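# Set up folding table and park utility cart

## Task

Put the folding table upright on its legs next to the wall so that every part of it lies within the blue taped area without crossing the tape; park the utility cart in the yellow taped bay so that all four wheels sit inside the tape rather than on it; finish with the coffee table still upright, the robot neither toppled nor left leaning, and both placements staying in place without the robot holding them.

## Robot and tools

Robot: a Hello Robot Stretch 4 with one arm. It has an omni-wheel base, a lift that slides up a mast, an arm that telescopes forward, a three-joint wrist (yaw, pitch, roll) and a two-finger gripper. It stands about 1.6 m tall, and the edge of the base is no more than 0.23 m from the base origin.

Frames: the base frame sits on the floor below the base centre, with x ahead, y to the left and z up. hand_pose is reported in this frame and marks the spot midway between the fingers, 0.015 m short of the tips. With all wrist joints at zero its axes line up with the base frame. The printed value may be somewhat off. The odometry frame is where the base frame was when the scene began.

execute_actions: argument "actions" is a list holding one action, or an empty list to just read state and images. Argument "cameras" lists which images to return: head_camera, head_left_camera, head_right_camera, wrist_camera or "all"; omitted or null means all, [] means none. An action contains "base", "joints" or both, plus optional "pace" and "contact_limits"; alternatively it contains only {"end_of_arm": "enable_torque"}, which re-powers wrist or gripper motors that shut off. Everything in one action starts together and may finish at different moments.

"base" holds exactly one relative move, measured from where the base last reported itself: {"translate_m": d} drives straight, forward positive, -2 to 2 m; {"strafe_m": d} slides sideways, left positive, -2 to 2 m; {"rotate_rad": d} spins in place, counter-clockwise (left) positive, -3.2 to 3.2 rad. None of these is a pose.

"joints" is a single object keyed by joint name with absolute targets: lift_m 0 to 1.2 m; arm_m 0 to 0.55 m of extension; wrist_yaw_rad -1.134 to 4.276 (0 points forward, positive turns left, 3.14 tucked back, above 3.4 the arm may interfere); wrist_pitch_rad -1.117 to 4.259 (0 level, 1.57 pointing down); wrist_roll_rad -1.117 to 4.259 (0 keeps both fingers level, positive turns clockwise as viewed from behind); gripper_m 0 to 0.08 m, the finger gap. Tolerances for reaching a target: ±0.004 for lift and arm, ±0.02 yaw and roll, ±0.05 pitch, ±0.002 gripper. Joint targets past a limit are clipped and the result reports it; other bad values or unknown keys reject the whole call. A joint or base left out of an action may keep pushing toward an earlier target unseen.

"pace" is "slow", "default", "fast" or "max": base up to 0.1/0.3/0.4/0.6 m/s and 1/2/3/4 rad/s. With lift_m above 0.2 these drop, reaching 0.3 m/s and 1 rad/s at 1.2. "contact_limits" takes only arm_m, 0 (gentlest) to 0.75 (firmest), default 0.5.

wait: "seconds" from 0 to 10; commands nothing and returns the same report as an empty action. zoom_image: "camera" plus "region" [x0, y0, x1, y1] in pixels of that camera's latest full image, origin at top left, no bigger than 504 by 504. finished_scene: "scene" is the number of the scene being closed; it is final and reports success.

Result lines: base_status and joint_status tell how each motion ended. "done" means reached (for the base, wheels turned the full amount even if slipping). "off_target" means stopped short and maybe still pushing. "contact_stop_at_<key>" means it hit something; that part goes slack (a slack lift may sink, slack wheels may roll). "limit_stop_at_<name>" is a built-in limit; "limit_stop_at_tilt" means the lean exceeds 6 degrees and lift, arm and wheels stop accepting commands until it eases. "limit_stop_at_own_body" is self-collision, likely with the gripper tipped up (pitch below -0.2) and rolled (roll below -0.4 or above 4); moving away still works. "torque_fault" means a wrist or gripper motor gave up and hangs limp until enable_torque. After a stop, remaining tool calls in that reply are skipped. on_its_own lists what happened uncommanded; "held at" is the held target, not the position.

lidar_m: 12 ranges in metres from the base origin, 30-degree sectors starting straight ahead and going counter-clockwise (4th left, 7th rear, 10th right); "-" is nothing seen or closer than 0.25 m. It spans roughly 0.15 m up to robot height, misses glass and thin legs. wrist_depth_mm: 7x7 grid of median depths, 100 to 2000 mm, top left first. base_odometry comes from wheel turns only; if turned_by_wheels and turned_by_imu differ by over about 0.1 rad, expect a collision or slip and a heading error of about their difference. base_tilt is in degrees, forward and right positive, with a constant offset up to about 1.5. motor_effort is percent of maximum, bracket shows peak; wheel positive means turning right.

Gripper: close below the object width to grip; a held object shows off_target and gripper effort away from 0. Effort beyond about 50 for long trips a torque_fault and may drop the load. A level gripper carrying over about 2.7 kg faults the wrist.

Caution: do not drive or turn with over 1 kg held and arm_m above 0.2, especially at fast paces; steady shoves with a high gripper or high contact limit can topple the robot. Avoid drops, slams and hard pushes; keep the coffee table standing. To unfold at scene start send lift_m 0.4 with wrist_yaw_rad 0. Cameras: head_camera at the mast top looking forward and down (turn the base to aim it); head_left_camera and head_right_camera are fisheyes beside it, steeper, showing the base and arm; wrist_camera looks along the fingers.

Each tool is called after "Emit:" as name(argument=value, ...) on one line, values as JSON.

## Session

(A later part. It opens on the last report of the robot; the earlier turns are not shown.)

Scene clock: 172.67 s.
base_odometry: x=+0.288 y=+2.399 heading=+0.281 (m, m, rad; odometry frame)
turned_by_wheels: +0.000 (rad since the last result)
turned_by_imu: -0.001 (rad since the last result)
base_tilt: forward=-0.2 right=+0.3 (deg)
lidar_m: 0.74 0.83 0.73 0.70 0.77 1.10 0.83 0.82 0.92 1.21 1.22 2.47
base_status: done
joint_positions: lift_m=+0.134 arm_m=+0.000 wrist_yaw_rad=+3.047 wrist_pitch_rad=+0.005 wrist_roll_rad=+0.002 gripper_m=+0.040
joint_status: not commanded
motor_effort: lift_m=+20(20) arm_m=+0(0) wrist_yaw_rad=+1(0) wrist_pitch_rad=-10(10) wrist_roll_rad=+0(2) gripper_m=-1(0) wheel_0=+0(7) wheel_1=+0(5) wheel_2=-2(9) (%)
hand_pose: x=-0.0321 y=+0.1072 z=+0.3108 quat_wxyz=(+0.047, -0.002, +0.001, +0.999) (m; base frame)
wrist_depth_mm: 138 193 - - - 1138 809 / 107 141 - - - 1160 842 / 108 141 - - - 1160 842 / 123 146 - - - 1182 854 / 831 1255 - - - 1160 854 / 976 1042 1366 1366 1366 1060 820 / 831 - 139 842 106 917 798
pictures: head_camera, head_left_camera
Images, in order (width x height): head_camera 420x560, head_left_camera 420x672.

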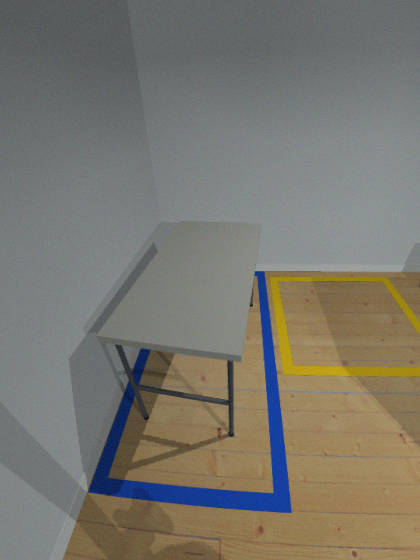

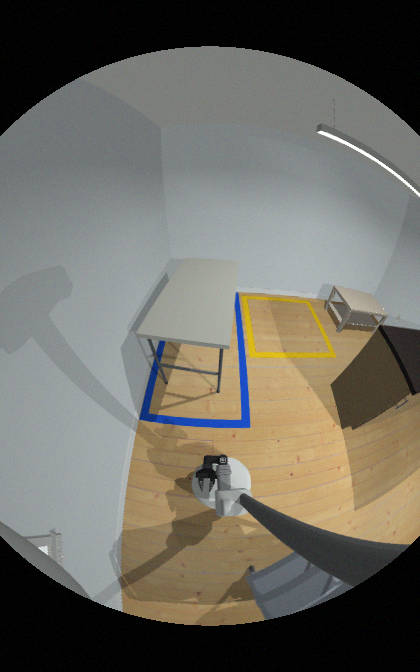

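Now nudge the far right corner in.

Emit:
execute_actions(actions=[{"base":{"rotate_rad":1.5}}], cameras=[])

Emit:
execute_actions(actions=[{"base":{"translate_m":-0.6},"pace":"fast"}], cameras=[])

Emit:
execute_actions(actions=[{"base":{"strafe_m":-1.85},"pace":"fast"}], cameras=["head_left_camera","head_camera"])

Scene clock: 182.13 s.
base_odometry: x=+0.288 y=+2.399 heading=+1.781 (m, m, rad; odometry frame)
turned_by_wheels: +1.500 (rad since the last result)
turned_by_imu: +1.487 (rad since the last result)
base_tilt: forward=-0.1 right=+0.3 (deg)
lidar_m: 0.70 0.77 0.99 0.87 0.81 0.87 1.21 1.21 2.41 0.74 0.81 0.75
base_status: done
joint_positions: lift_m=+0.134 arm_m=+0.000 wrist_yaw_rad=+3.047 wrist_pitch_rad=+0.005 wrist_roll_rad=+0.002 gripper_m=+0.040
joint_status: not commanded
motor_effort: lift_m=+20(20) arm_m=+0(1) wrist_yaw_rad=+0(1) wrist_pitch_rad=-9(9) wrist_roll_rad=+1(1) gripper_m=-1(2) wheel_0=+0(5) wheel_1=+1(8) wheel_2=+0(7) (%)
hand_pose: x=-0.0321 y=+0.1072 z=+0.3108 quat_wxyz=(+0.047, -0.002, +0.001, +0.999) (m; base frame)
wrist_depth_mm: 138 192 - - - 854 778 / 107 142 - - - - 1060 / 108 140 - - - 931 750 / 123 145 - - - - - / 1182 1229 - - - - - / 1182 1205 1336 1366 1366 904 723 / 831 - 139 842 106 904 866
pictures: none
No camera images: the call's "cameras" was empty. Leave "cameras" out to get every camera's image.

Scene clock: 185.00 s.
base_odometry: x=+0.413 y=+1.812 heading=+1.782 (m, m, rad; odometry frame)
turned_by_wheels: +0.000 (rad since the last result)
turned_by_imu: -0.001 (rad since the last result)
base_tilt: forward=-0.2 right=+0.3 (deg)
lidar_m: 1.31 1.34 0.74 0.56 0.73 2.47 0.99 0.62 0.82 1.76 0.96 1.14
base_status: done
joint_positions: lift_m=+0.134 arm_m=+0.000 wrist_yaw_rad=+3.047 wrist_pitch_rad=+0.005 wrist_roll_rad=+0.002 gripper_m=+0.040
joint_status: not commanded
motor_effort: lift_m=+20(20) arm_m=+0(0) wrist_yaw_rad=+0(1) wrist_pitch_rad=-10(9) wrist_roll_rad=+0(1) gripper_m=-1(0) wheel_0=+1(7) wheel_1=+2(6) wheel_2=-1(11) (%)
hand_pose: x=-0.0321 y=+0.1072 z=+0.3108 quat_wxyz=(+0.047, -0.002, +0.001, +0.999) (m; base frame)
wrist_depth_mm: 138 193 - - - - - / 107 141 - - - - - / 108 140 - - - - - / 123 146 - - - - - / 647 1008 - - - - - / 640 1042 1336 1366 1336 1336 1308 / 732 - 138 842 106 891 878
pictures: none
No camera images: the call's "cameras" was empty. Leave "cameras" out to get every camera's image.

Scene clock: 190.83 s.
base_odometry: x=+2.223 y=+2.199 heading=+1.781 (m, m, rad; odometry frame)
turned_by_wheels: +0.000 (rad since the last result)
turned_by_imu: +0.003 (rad since the last result)
base_tilt: forward=-0.2 right=+0.2 (deg)
lidar_m: 0.37 0.45 0.69 2.40 1.12 1.42 1.03 0.86 0.63 0.58 0.64 0.44
base_status: done
joint_positions: lift_m=+0.134 arm_m=+0.000 wrist_yaw_rad=+3.047 wrist_pitch_rad=+0.005 wrist_roll_rad=+0.002 gripper_m=+0.040
joint_status: not commanded
motor_effort: lift_m=+20(20) arm_m=+0(0) wrist_yaw_rad=+0(1) wrist_pitch_rad=-10(10) wrist_roll_rad=+1(1) gripper_m=+0(2) wheel_0=-1(10) wheel_1=+1(10) wheel_2=-1(1) (%)
hand_pose: x=-0.0321 y=+0.1072 z=+0.3108 quat_wxyz=(+0.047, -0.002, +0.001, +0.999) (m; base frame)
wrist_depth_mm: 138 192 - - - - - / 107 141 - - - 1863 1078 / 109 141 - - - 1430 1098 / 123 145 - - - 1464 1098 / 1118 1618 1863 - - 1499 1078 / 1078 1229 1336 1336 1397 1255 1060 / 842 - 139 854 106 904 878
pictures: head_camera, head_left_camera
Images, in order (width x height): head_camera 420x560, head_left_camera 420x672.

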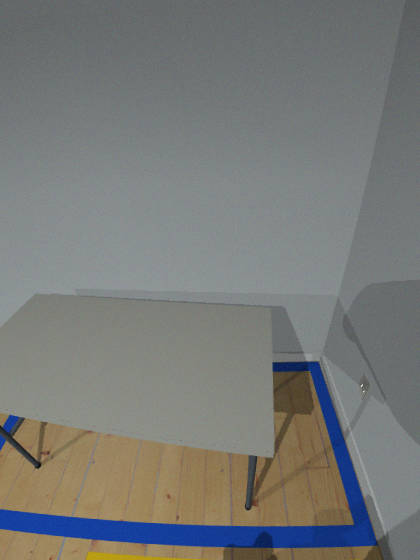

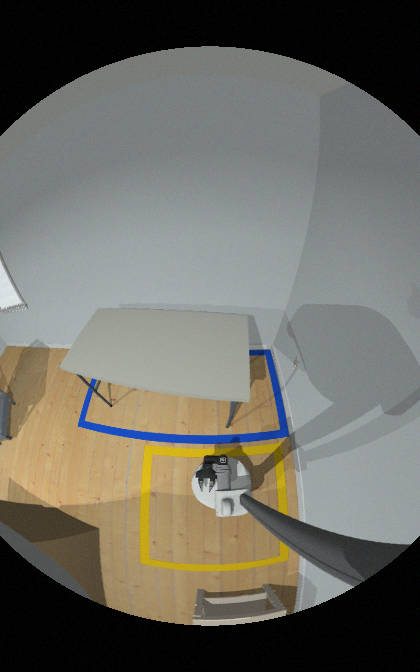

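Emit:
execute_actions(actions=[{"base":{"translate_m":0.32},"pace":"slow"}], cameras=[])

Emit:
execute_actions(actions=[{"base":{"translate_m":-0.4}}], cameras=["head_camera"])

Emit:
execute_actions(actions=[{"base":{"rotate_rad":1.57}}], cameras=[])

Emit:
execute_actions(actions=[{"base":{"translate_m":1.8},"pace":"fast","joints":{"lift_m":1.0,"wrist_yaw_rad":0,"wrist_pitch_rad":1.57,"wrist_roll_rad":1.57,"gripper_m":0.08}}])

Scene clock: 205.53 s.
base_odometry: x=+2.156 y=+2.511 heading=+1.781 (m, m, rad; odometry frame)
turned_by_wheels: +0.000 (rad since the last result)
turned_by_imu: -0.002 (rad since the last result)
base_tilt: forward=-0.2 right=+0.2 (deg)
lidar_m: 0.25 0.25 0.25 1.00 1.34 1.42 1.37 0.88 0.63 0.57 0.62 0.25
base_status: done
joint_positions: lift_m=+0.134 arm_m=+0.000 wrist_yaw_rad=+3.047 wrist_pitch_rad=+0.005 wrist_roll_rad=+0.002 gripper_m=+0.040
joint_status: not commanded
motor_effort: lift_m=+20(20) arm_m=+0(0) wrist_yaw_rad=+2(0) wrist_pitch_rad=-9(10) wrist_roll_rad=+0(0) gripper_m=-1(0) wheel_0=+3(4) wheel_1=+1(2) wheel_2=-4(6) (%)
hand_pose: x=-0.0321 y=+0.1072 z=+0.3108 quat_wxyz=(+0.047, -0.002, +0.001, +0.999) (m; base frame)
wrist_depth_mm: 138 193 - - - - - / 107 141 - - - 1661 1182 / 108 140 - - - 1430 1182 / 123 146 - - - 1464 1160 / 1098 1661 - - - 1464 1160 / 1098 1255 1308 1366 1366 1255 1160 / 842 - 139 842 106 904 866
pictures: none
No camera images: the call's "cameras" was empty. Leave "cameras" out to get every camera's image.

Scene clock: 208.37 s.
base_odometry: x=+2.239 y=+2.120 heading=+1.781 (m, m, rad; odometry frame)
turned_by_wheels: +0.000 (rad since the last result)
turned_by_imu: -0.001 (rad since the last result)
base_tilt: forward=-0.2 right=+0.3 (deg)
lidar_m: 0.51 0.57 0.87 2.43 1.09 1.44 0.98 0.88 0.61 0.60 0.63 0.88
base_status: done
joint_positions: lift_m=+0.134 arm_m=+0.000 wrist_yaw_rad=+3.047 wrist_pitch_rad=+0.005 wrist_roll_rad=+0.002 gripper_m=+0.040
joint_status: not commanded
motor_effort: lift_m=+20(20) arm_m=+0(1) wrist_yaw_rad=+1(0) wrist_pitch_rad=-10(10) wrist_roll_rad=+0(2) gripper_m=-1(0) wheel_0=+1(4) wheel_1=+1(4) wheel_2=-1(8) (%)
hand_pose: x=-0.0321 y=+0.1072 z=+0.3108 quat_wxyz=(+0.047, -0.002, +0.001, +0.999) (m; base frame)
wrist_depth_mm: 138 193 - - - - - / 107 142 - - - 1756 1078 / 108 140 - - - 1464 1060 / 123 145 1138 - - 1430 1098 / 1118 1499 1863 - - 1430 1078 / 1060 1160 1205 1205 1397 1308 1042 / 831 - 138 842 106 878 866
pictures: head_camera
Images, in order (width x height): head_camera 420x560.

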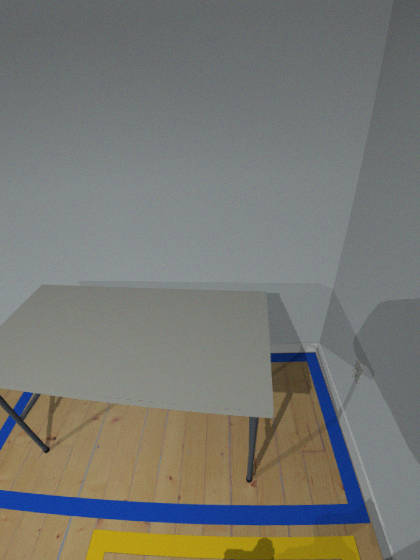

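Scene clock: 210.43 s.
base_odometry: x=+2.239 y=+2.120 heading=-2.932 (m, m, rad; odometry frame)
turned_by_wheels: +1.570 (rad since the last result)
turned_by_imu: +1.558 (rad since the last result)
base_tilt: forward=-0.2 right=+0.3 (deg)
lidar_m: 2.44 1.11 1.42 0.97 0.85 0.61 0.58 0.63 0.57 0.52 0.59 0.88
base_status: done
joint_positions: lift_m=+0.134 arm_m=+0.000 wrist_yaw_rad=+3.046 wrist_pitch_rad=+0.005 wrist_roll_rad=+0.002 gripper_m=+0.040
joint_status: not commanded
motor_effort: lift_m=+20(20) arm_m=+0(0) wrist_yaw_rad=+2(0) wrist_pitch_rad=-10(10) wrist_roll_rad=+0(1) gripper_m=+0(1) wheel_0=+0(6) wheel_1=+1(5) wheel_2=+0(7) (%)
hand_pose: x=-0.0321 y=+0.1072 z=+0.3108 quat_wxyz=(+0.048, -0.002, +0.001, +0.999) (m; base frame)
wrist_depth_mm: 138 192 741 768 798 820 842 / 107 141 741 768 788 798 820 / 108 141 732 759 778 798 820 / 123 145 723 750 778 788 842 / 691 715 723 741 768 788 809 / 683 707 723 741 768 778 798 / 676 - 138 715 106 778 788
pictures: none
No camera images: the call's "cameras" was empty. Leave "cameras" out to get every camera's image.

Scene clock: 216.30 s.
base_odometry: x=+0.479 y=+1.745 heading=-2.932 (m, m, rad; odometry frame)
turned_by_wheels: +0.000 (rad since the last result)
turned_by_imu: -0.001 (rad since the last result)
base_tilt: forward=-0.1 right=+0.3 (deg)
lidar_m: 0.63 2.40 2.35 0.70 0.50 0.67 2.39 1.01 1.02 1.41 1.50 0.76
base_status: done
joint_positions: lift_m=+1.000 arm_m=+0.000 wrist_yaw_rad=+0.000 wrist_pitch_rad=+1.570 wrist_roll_rad=+1.570 gripper_m=+0.080
joint_status: all done
motor_effort: lift_m=+23(25) arm_m=+0(0) wrist_yaw_rad=+1(5) wrist_pitch_rad=+0(7) wrist_roll_rad=+3(7) gripper_m=+1(3) wheel_0=-1(6) wheel_1=+0(7) wheel_2=-1(11) (%)
hand_pose: x=+0.1715 y=-0.0874 z=+0.9653 quat_wxyz=(+0.501, +0.500, +0.500, -0.499) (m; base frame)
wrist_depth_mm: 1118 1118 1118 1118 1138 1160 1182 / 1098 1098 1118 1138 1118 1160 1182 / 946 1060 1118 1118 1118 1160 1160 / 931 1118 1118 1118 1118 1138 1182 / 917 1078 1098 891 904 517 320 / 1060 1078 1078 904 917 1118 1138 / - 110 1098 1118 126 110 1138
pictures: head_camera, head_left_camera, head_right_camera, wrist_camera
camera_calibration (this result's frames):
wrist_camera: T_world_to_cam=[[-0.999469, -0.00210395, 0.0325088, 0.136309], [-0.0023564, 0.999967, -0.00772907, 0.150594], [-0.0324915, -0.00780157, -0.999442, 1.11919], [0, 0, 0, 1]] pos_world=[0.172956, -0.141571, 1.1153]
Images, in order (width x height): head_camera 420x560, head_left_camera 420x672, head_right_camera 420x672, wrist_camera 616x392.

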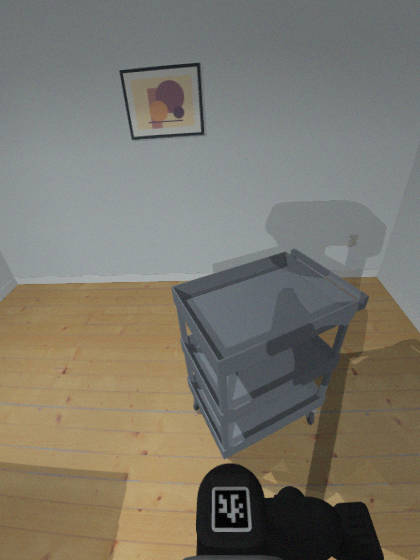

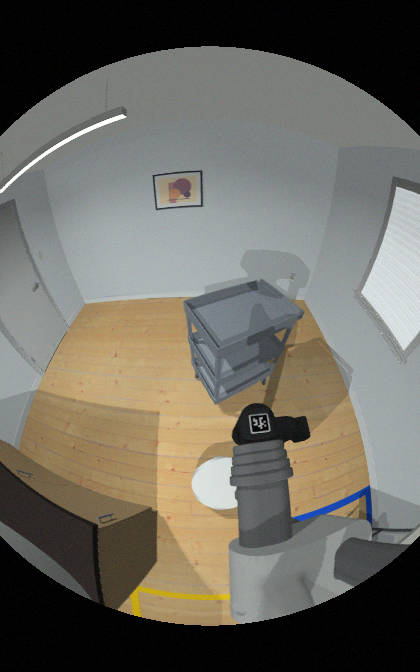

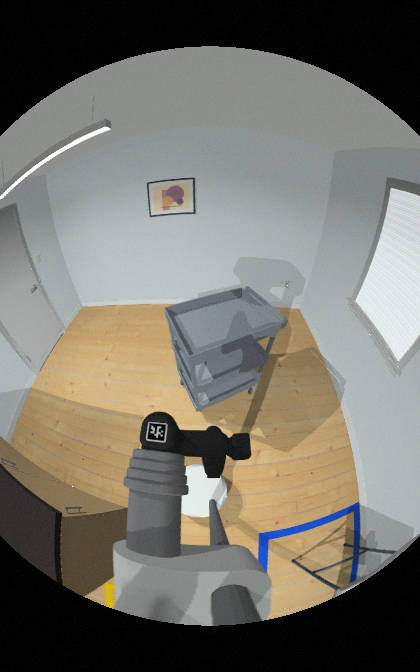

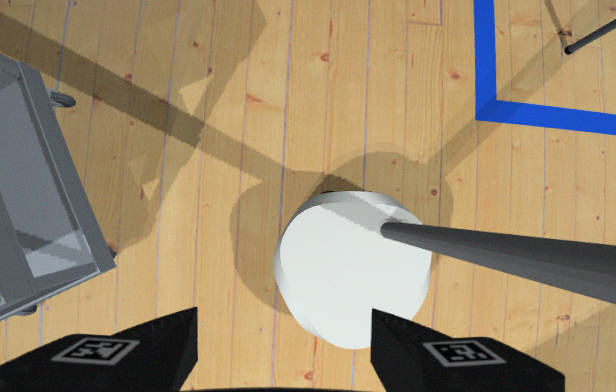

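Emit:
execute_actions(actions=[{"base":{"translate_m":0.33},"joints":{"arm_m":0.3,"gripper_m":0}}], cameras=["wrist_camera","head_left_camera"])

Scene clock: 224.93 s.
base_odometry: x=+0.156 y=+1.676 heading=-2.932 (m, m, rad; odometry frame)
turned_by_wheels: +0.000 (rad since the last result)
turned_by_imu: -0.001 (rad since the last result)
base_tilt: forward=-0.2 right=+0.3 (deg)
lidar_m: 0.29 0.61 2.32 1.87 0.72 0.70 2.73 1.25 1.51 1.42 1.49 0.37
base_status: done
joint_positions: lift_m=+1.000 arm_m=+0.299 wrist_yaw_rad=+0.000 wrist_pitch_rad=+1.570 wrist_roll_rad=+1.570 gripper_m=+0.000
joint_status: all done
motor_effort: lift_m=+23(23) arm_m=+4(5) wrist_yaw_rad=+1(1) wrist_pitch_rad=+0(1) wrist_roll_rad=+3(2) gripper_m=-2(1) wheel_0=+1(4) wheel_1=+1(6) wheel_2=+2(9) (%)
hand_pose: x=+0.4703 y=-0.0874 z=+0.9653 quat_wxyz=(+0.501, +0.500, +0.500, -0.499) (m; base frame)
wrist_depth_mm: 314 319 322 322 1138 1138 1138 / 315 319 320 322 1138 1160 1138 / 312 315 320 322 1160 1160 1160 / 309 312 319 320 904 1138 1182 / 306 310 315 319 320 917 1160 / 307 310 314 319 319 931 1118 / 303 306 108 106 319 1138 1118
pictures: head_left_camera, wrist_camera
camera_calibration (this result's frames):
wrist_camera: T_world_to_cam=[[-0.999479, -0.00211737, 0.0322077, 0.435265], [-0.0023675, 0.999967, -0.00772974, 0.151304], [-0.0321903, -0.00780196, -0.999451, 1.12877], [0, 0, 0, 1]] pos_world=[0.471732, -0.141571, 1.1153]
Images, in order (width x height): head_left_camera 420x672, wrist_camera 616x392.

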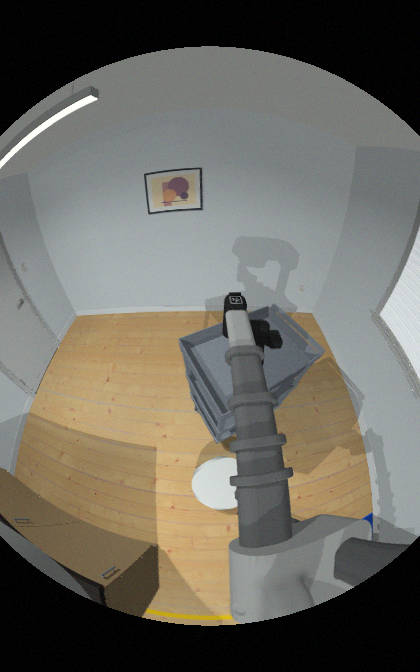

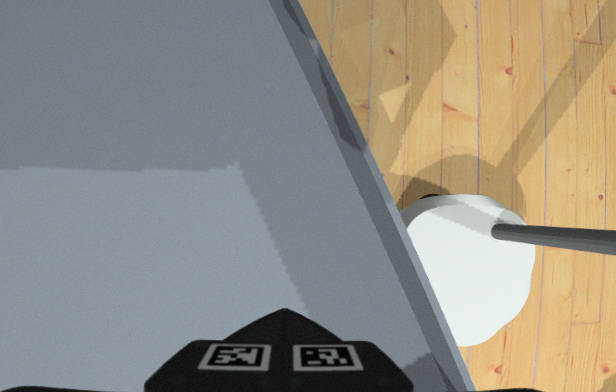

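Emit:
execute_actions(actions=[{"base":{"strafe_m":0.1},"joints":{"lift_m":0.86}}], cameras=[])

Emit:
execute_actions(actions=[{"base":{"translate_m":-1.1},"pace":"slow"}], cameras=["wrist_camera","head_left_camera"])

Scene clock: 231.37 s.
base_odometry: x=+0.177 y=+1.578 heading=-2.932 (m, m, rad; odometry frame)
turned_by_wheels: +0.000 (rad since the last result)
turned_by_imu: -0.002 (rad since the last result)
base_tilt: forward=-0.2 right=+0.3 (deg)
lidar_m: 0.31 2.04 2.20 1.87 0.73 0.65 2.74 1.32 1.58 1.52 0.75 0.31
base_status: done
joint_positions: lift_m=+0.860 arm_m=+0.299 wrist_yaw_rad=+0.000 wrist_pitch_rad=+1.570 wrist_roll_rad=+1.570 gripper_m=+0.000
joint_status: all done
motor_effort: lift_m=+16(21) arm_m=+4(5) wrist_yaw_rad=+0(1) wrist_pitch_rad=+0(1) wrist_roll_rad=+2(2) gripper_m=-4(2) wheel_0=+1(8) wheel_1=-2(8) wheel_2=+1(2) (%)
hand_pose: x=+0.4703 y=-0.0874 z=+0.8258 quat_wxyz=(+0.501, +0.500, +0.500, -0.499) (m; base frame)
wrist_depth_mm: 178 180 182 183 187 148 - / 177 179 181 184 185 162 - / 176 178 180 182 185 184 - / 175 177 179 181 184 185 158 / 174 176 178 180 182 185 175 / 173 175 177 179 181 183 185 / 172 174 108 106 180 182 -
pictures: none
No camera images: the call's "cameras" was empty. Leave "cameras" out to get every camera's image.

action 0: "base": translate_m = -1.1 would last too long for one action: at the pace "slow" translate_m can be at most 0.766 in either direction: name a faster pace, or command the rest in another action

Emit:
execute_actions(actions=[{"base":{"translate_m":-1.1}}], cameras=["wrist_camera","head_left_camera"])

Scene clock: 238.97 s.
base_odometry: x=+1.253 y=+1.807 heading=-2.932 (m, m, rad; odometry frame)
turned_by_wheels: +0.000 (rad since the last result)
turned_by_imu: -0.018 (rad since the last result)
base_tilt: forward=-0.1 right=+0.2 (deg)
lidar_m: 0.40 0.51 0.36 0.35 1.22 1.21 1.62 1.02 0.78 0.76 1.59 0.56
base_status: done
joint_positions: lift_m=+0.860 arm_m=+0.301 wrist_yaw_rad=+0.001 wrist_pitch_rad=+1.570 wrist_roll_rad=+1.570 gripper_m=+0.000
joint_status: not commanded
motor_effort: lift_m=+17(16) arm_m=-4(5) wrist_yaw_rad=-3(35) wrist_pitch_rad=-1(77) wrist_roll_rad=+1(5) gripper_m=+0(2) wheel_0=+0(15) wheel_1=+0(11) wheel_2=-2(16) (%)
hand_pose: x=+0.4718 y=-0.0874 z=+0.8258 quat_wxyz=(+0.501, +0.500, +0.500, -0.499) (m; base frame)
wrist_depth_mm: 976 976 976 1008 1008 1008 1025 / 960 976 991 1008 1025 1025 1025 / 488 931 960 976 976 1042 1025 / 118 172 809 960 991 798 1025 / 176 177 140 500 931 778 788 / 174 176 178 123 798 768 778 / 174 176 108 106 121 768 991
pictures: head_left_camera, wrist_camera
camera_calibration (this result's frames):
wrist_camera: T_world_to_cam=[[-0.999464, -0.0025633, 0.0326425, 0.440846], [-0.00281701, 0.999966, -0.00772875, 0.15044], [-0.0326216, -0.00781656, -0.999437, 0.989591], [0, 0, 0, 1]] pos_world=[0.473315, -0.14157, 0.975806]
Images, in order (width x height): head_left_camera 420x672, wrist_camera 616x392.

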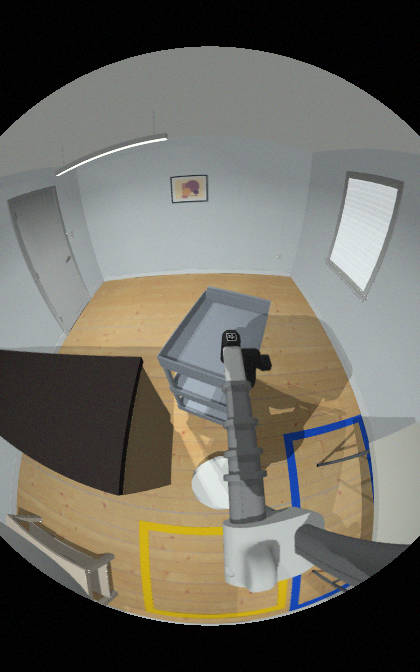

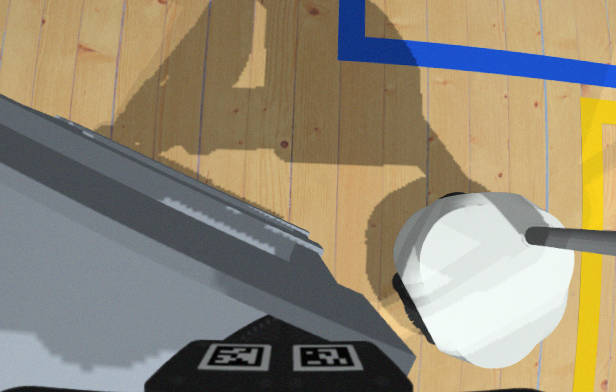

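Emit:
execute_actions(actions=[{"base":{"strafe_m":-0.25},"pace":"slow"}], cameras=[])

Emit:
execute_actions(actions=[{"base":{"translate_m":-1.3}}], cameras=["head_left_camera"])

Emit:
execute_actions(actions=[{"joints":{"arm_m":0.12},"pace":"slow"}], cameras=["head_left_camera","head_camera"])

Scene clock: 250.47 s.
base_odometry: x=+1.201 y=+2.052 heading=-2.932 (m, m, rad; odometry frame)
turned_by_wheels: +0.000 (rad since the last result)
turned_by_imu: +0.000 (rad since the last result)
base_tilt: forward=-0.2 right=+0.4 (deg)
lidar_m: 0.40 0.42 0.63 0.60 1.40 1.61 1.63 0.68 0.50 0.50 1.33 1.77
base_status: done
joint_positions: lift_m=+0.860 arm_m=+0.301 wrist_yaw_rad=+0.001 wrist_pitch_rad=+1.569 wrist_roll_rad=+1.570 gripper_m=+0.000
joint_status: not commanded
motor_effort: lift_m=+17(16) arm_m=-5(4) wrist_yaw_rad=-2(2) wrist_pitch_rad=+1(6) wrist_roll_rad=+2(1) gripper_m=-1(1) wheel_0=+2(8) wheel_1=-1(3) wheel_2=+1(1) (%)
hand_pose: x=+0.4721 y=-0.0874 z=+0.8258 quat_wxyz=(+0.501, +0.500, +0.500, -0.499) (m; base frame)
wrist_depth_mm: 960 960 991 991 1008 1008 1025 / 960 960 976 976 1025 1025 1025 / 960 976 976 1008 1008 991 1008 / 946 946 976 976 991 809 1008 / 480 492 496 500 946 759 778 / 133 138 141 142 768 759 788 / 174 175 109 106 113 768 991
pictures: none
No camera images: the call's "cameras" was empty. Leave "cameras" out to get every camera's image.

Scene clock: 256.27 s.
base_odometry: x=+2.472 y=+2.323 heading=-2.932 (m, m, rad; odometry frame)
turned_by_wheels: +0.000 (rad since the last result)
turned_by_imu: -0.002 (rad since the last result)
base_tilt: forward=-0.1 right=+0.3 (deg)
lidar_m: 0.41 0.69 1.15 1.12 0.46 0.34 0.32 0.36 0.53 0.48 0.42 0.45
base_status: done
joint_positions: lift_m=+0.860 arm_m=+0.301 wrist_yaw_rad=+0.001 wrist_pitch_rad=+1.569 wrist_roll_rad=+1.570 gripper_m=+0.000
joint_status: not commanded
motor_effort: lift_m=+16(16) arm_m=-4(4) wrist_yaw_rad=-4(12) wrist_pitch_rad=+3(32) wrist_roll_rad=+1(1) gripper_m=-1(2) wheel_0=-1(5) wheel_1=+0(6) wheel_2=-2(17) (%)
hand_pose: x=+0.4721 y=-0.0874 z=+0.8258 quat_wxyz=(+0.501, +0.500, +0.500, -0.499) (m; base frame)
wrist_depth_mm: 180 976 976 1008 1025 1025 1008 / 179 180 991 976 991 991 1042 / 179 179 991 991 991 1008 1025 / 177 179 180 960 991 798 1008 / 176 178 180 181 946 788 768 / 175 177 178 180 788 778 778 / 174 175 108 106 112 778 991
pictures: head_left_camera
Images, in order (width x height): head_left_camera 420x672.

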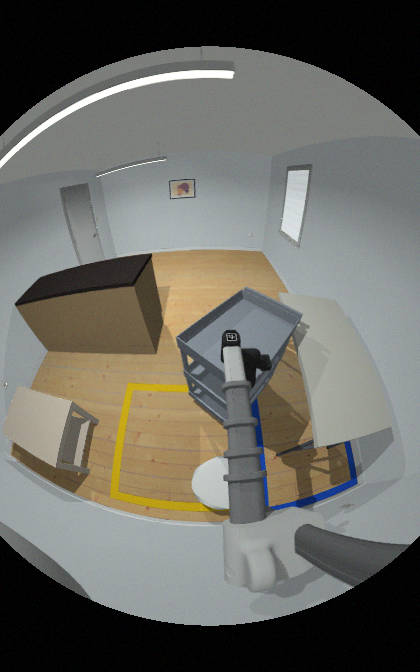

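Scene clock: 259.37 s.
base_odometry: x=+2.472 y=+2.323 heading=-2.932 (m, m, rad; odometry frame)
turned_by_wheels: +0.000 (rad since the last result)
turned_by_imu: -0.001 (rad since the last result)
base_tilt: forward=-0.1 right=+0.3 (deg)
lidar_m: 0.28 0.41 1.15 1.06 0.48 0.34 0.34 0.34 0.50 0.50 0.43 0.26
base_status: not commanded
joint_positions: lift_m=+0.860 arm_m=+0.121 wrist_yaw_rad=+0.002 wrist_pitch_rad=+1.567 wrist_roll_rad=+1.570 gripper_m=+0.000
joint_status: all done
motor_effort: lift_m=+16(16) arm_m=-6(7) wrist_yaw_rad=-5(6) wrist_pitch_rad=+8(17) wrist_roll_rad=+1(0) gripper_m=-1(1) wheel_0=-2(2) wheel_1=+0(0) wheel_2=+0(2) (%)
hand_pose: x=+0.2929 y=-0.0874 z=+0.8258 quat_wxyz=(+0.502, +0.500, +0.500, -0.498) (m; base frame)
wrist_depth_mm: 119 976 991 991 1025 1025 866 / 180 180 976 1008 1008 1025 866 / 178 180 960 976 976 1025 866 / 177 179 180 1008 798 1008 866 / 176 178 180 181 768 778 654 / 175 177 179 181 759 768 831 / 174 176 108 106 112 991 820
pictures: head_camera, head_left_camera
Images, in order (width x height): head_camera 420x560, head_left_camera 420x672.

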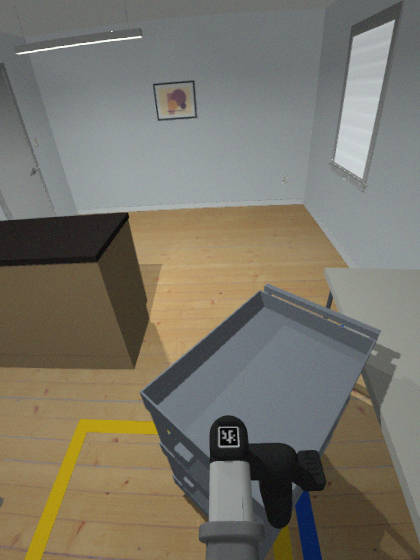

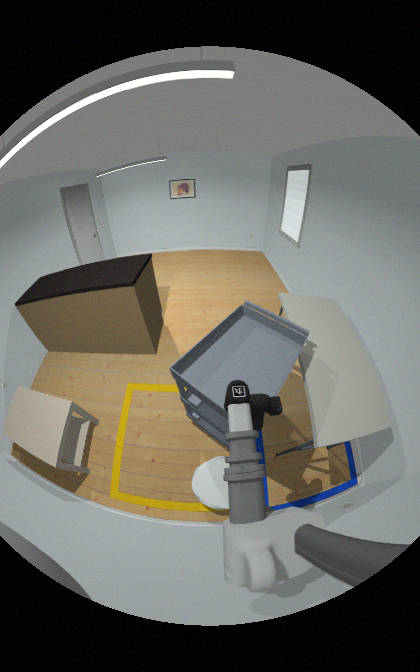

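Cart may have touched the table; check later.

Emit:
execute_actions(actions=[{"base":{"strafe_m":0.74},"pace":"slow"}], cameras=["head_left_camera","head_right_camera"])

Scene clock: 274.57 s.
base_odometry: x=+2.626 y=+1.599 heading=-2.932 (m, m, rad; odometry frame)
turned_by_wheels: +0.000 (rad since the last result)
turned_by_imu: -0.009 (rad since the last result)
base_tilt: forward=-0.2 right=+0.3 (deg)
lidar_m: 0.28 0.55 0.39 0.38 0.46 0.33 0.31 0.34 0.49 0.40 0.25 0.25
base_status: done
joint_positions: lift_m=+0.860 arm_m=+0.121 wrist_yaw_rad=+0.000 wrist_pitch_rad=+1.570 wrist_roll_rad=+1.570 gripper_m=+0.000
joint_status: not commanded
motor_effort: lift_m=+16(17) arm_m=-5(6) wrist_yaw_rad=+1(6) wrist_pitch_rad=+0(9) wrist_roll_rad=+2(1) gripper_m=-1(1) wheel_0=-4(7) wheel_1=+2(7) wheel_2=-2(1) (%)
hand_pose: x=+0.2919 y=-0.0874 z=+0.8258 quat_wxyz=(+0.500, +0.500, +0.500, -0.500) (m; base frame)
wrist_depth_mm: 180 182 184 187 189 191 - / 179 181 183 186 187 190 - / 177 180 182 185 186 188 - / 177 179 181 183 186 173 - / 176 178 179 182 183 154 418 / 144 176 179 181 182 139 788 / 116 132 108 106 176 129 820
pictures: head_left_camera, head_right_camera
Images, in order (width x height): head_left_camera 420x672, head_right_camera 420x672.

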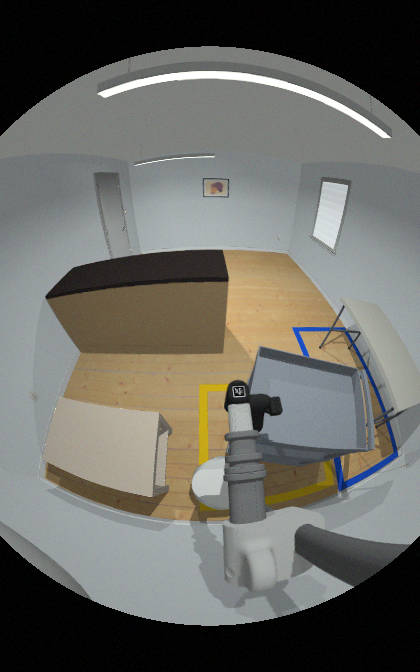

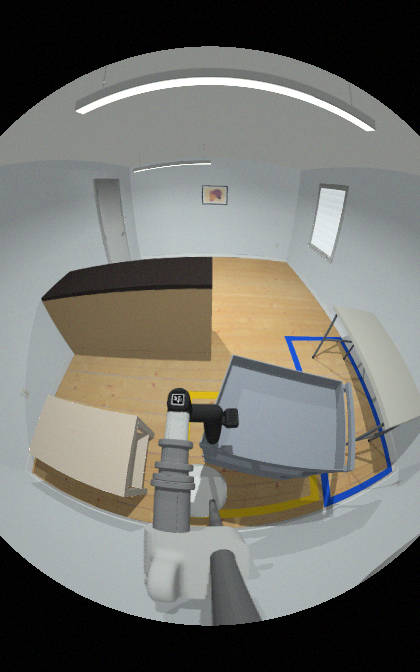

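Emit:
execute_actions(actions=[{"base":{"strafe_m":0.07},"pace":"slow"}], cameras=[])

Emit:
execute_actions(actions=[{"joints":{"lift_m":1.0}}], cameras=["head_left_camera"])

Emit:
zoom_image(camera="head_left_camera", region=[180,280,420,540])

Scene clock: 282.30 s.
base_odometry: x=+2.641 y=+1.531 heading=-2.932 (m, m, rad; odometry frame)
turned_by_wheels: +0.000 (rad since the last result)
turned_by_imu: -0.002 (rad since the last result)
base_tilt: forward=-0.2 right=+0.3 (deg)
lidar_m: 0.25 0.43 0.33 0.30 0.49 0.34 0.30 0.32 0.47 0.37 0.25 0.25
base_status: done
joint_positions: lift_m=+0.860 arm_m=+0.121 wrist_yaw_rad=-0.001 wrist_pitch_rad=+1.571 wrist_roll_rad=+1.570 gripper_m=+0.000
joint_status: not commanded
motor_effort: lift_m=+16(17) arm_m=-5(4) wrist_yaw_rad=+2(3) wrist_pitch_rad=-2(3) wrist_roll_rad=+1(1) gripper_m=-1(1) wheel_0=-1(10) wheel_1=+1(5) wheel_2=-2(4) (%)
hand_pose: x=+0.2916 y=-0.0874 z=+0.8258 quat_wxyz=(+0.500, +0.500, +0.500, -0.500) (m; base frame)
wrist_depth_mm: 180 182 184 187 189 191 - / 179 180 183 186 187 190 174 / 178 180 181 185 186 188 156 / 177 178 181 183 185 186 - / 175 178 179 182 185 165 - / 136 169 179 181 183 146 759 / 111 128 108 106 180 132 798
pictures: none
No camera images: the call's "cameras" was empty. Leave "cameras" out to get every camera's image.

Scene clock: 283.93 s.
base_odometry: x=+2.641 y=+1.531 heading=-2.932 (m, m, rad; odometry frame)
turned_by_wheels: +0.000 (rad since the last result)
turned_by_imu: +0.000 (rad since the last result)
base_tilt: forward=-0.2 right=+0.3 (deg)
lidar_m: 0.25 0.43 0.33 0.30 0.46 0.34 0.31 0.34 0.50 0.38 0.25 0.25
base_status: not commanded
joint_positions: lift_m=+1.000 arm_m=+0.121 wrist_yaw_rad=+0.000 wrist_pitch_rad=+1.570 wrist_roll_rad=+1.570 gripper_m=+0.000
joint_status: all done
motor_effort: lift_m=+23(24) arm_m=-4(4) wrist_yaw_rad=+1(3) wrist_pitch_rad=-1(3) wrist_roll_rad=+0(0) gripper_m=+0(1) wheel_0=+0(0) wheel_1=+1(1) wheel_2=-2(2) (%)
hand_pose: x=+0.2917 y=-0.0874 z=+0.9653 quat_wxyz=(+0.500, +0.500, +0.500, -0.500) (m; base frame)
wrist_depth_mm: 317 319 324 327 332 332 842 / 314 319 322 325 330 332 842 / 310 314 319 324 329 1060 842 / 309 314 317 322 325 1098 842 / 1078 297 315 320 322 917 634 / 1060 1078 317 317 322 1060 831 / 1042 1060 108 106 1078 1118 809
pictures: head_left_camera
Images, in order (width x height): head_left_camera 420x672.

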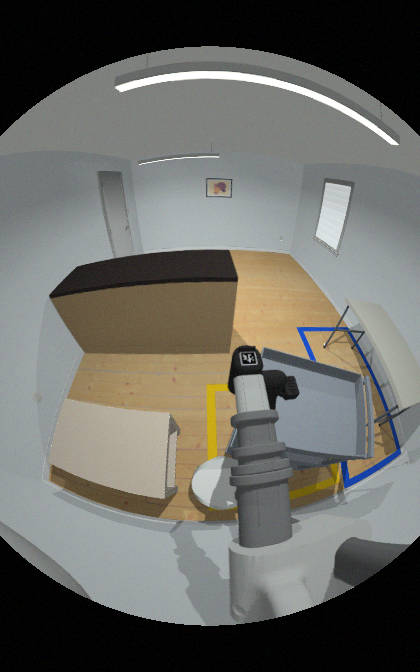

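Region (180, 280, 420, 540) of head_left_camera's 420x672 image, scaled by 1.938, with more detail than that image has; it fills the left 465 columns of this view, and the rest is white.

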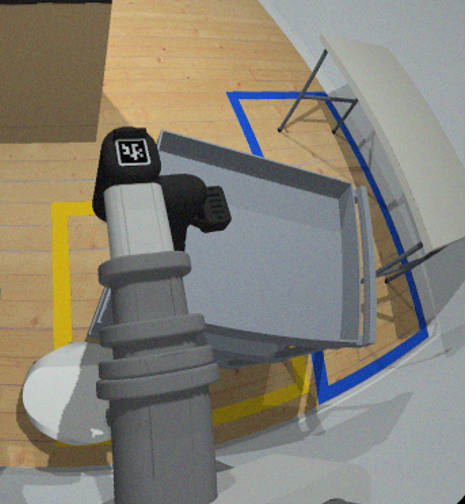

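Emit:
finished_scene(scene=1)

The scene is finished: the task was done.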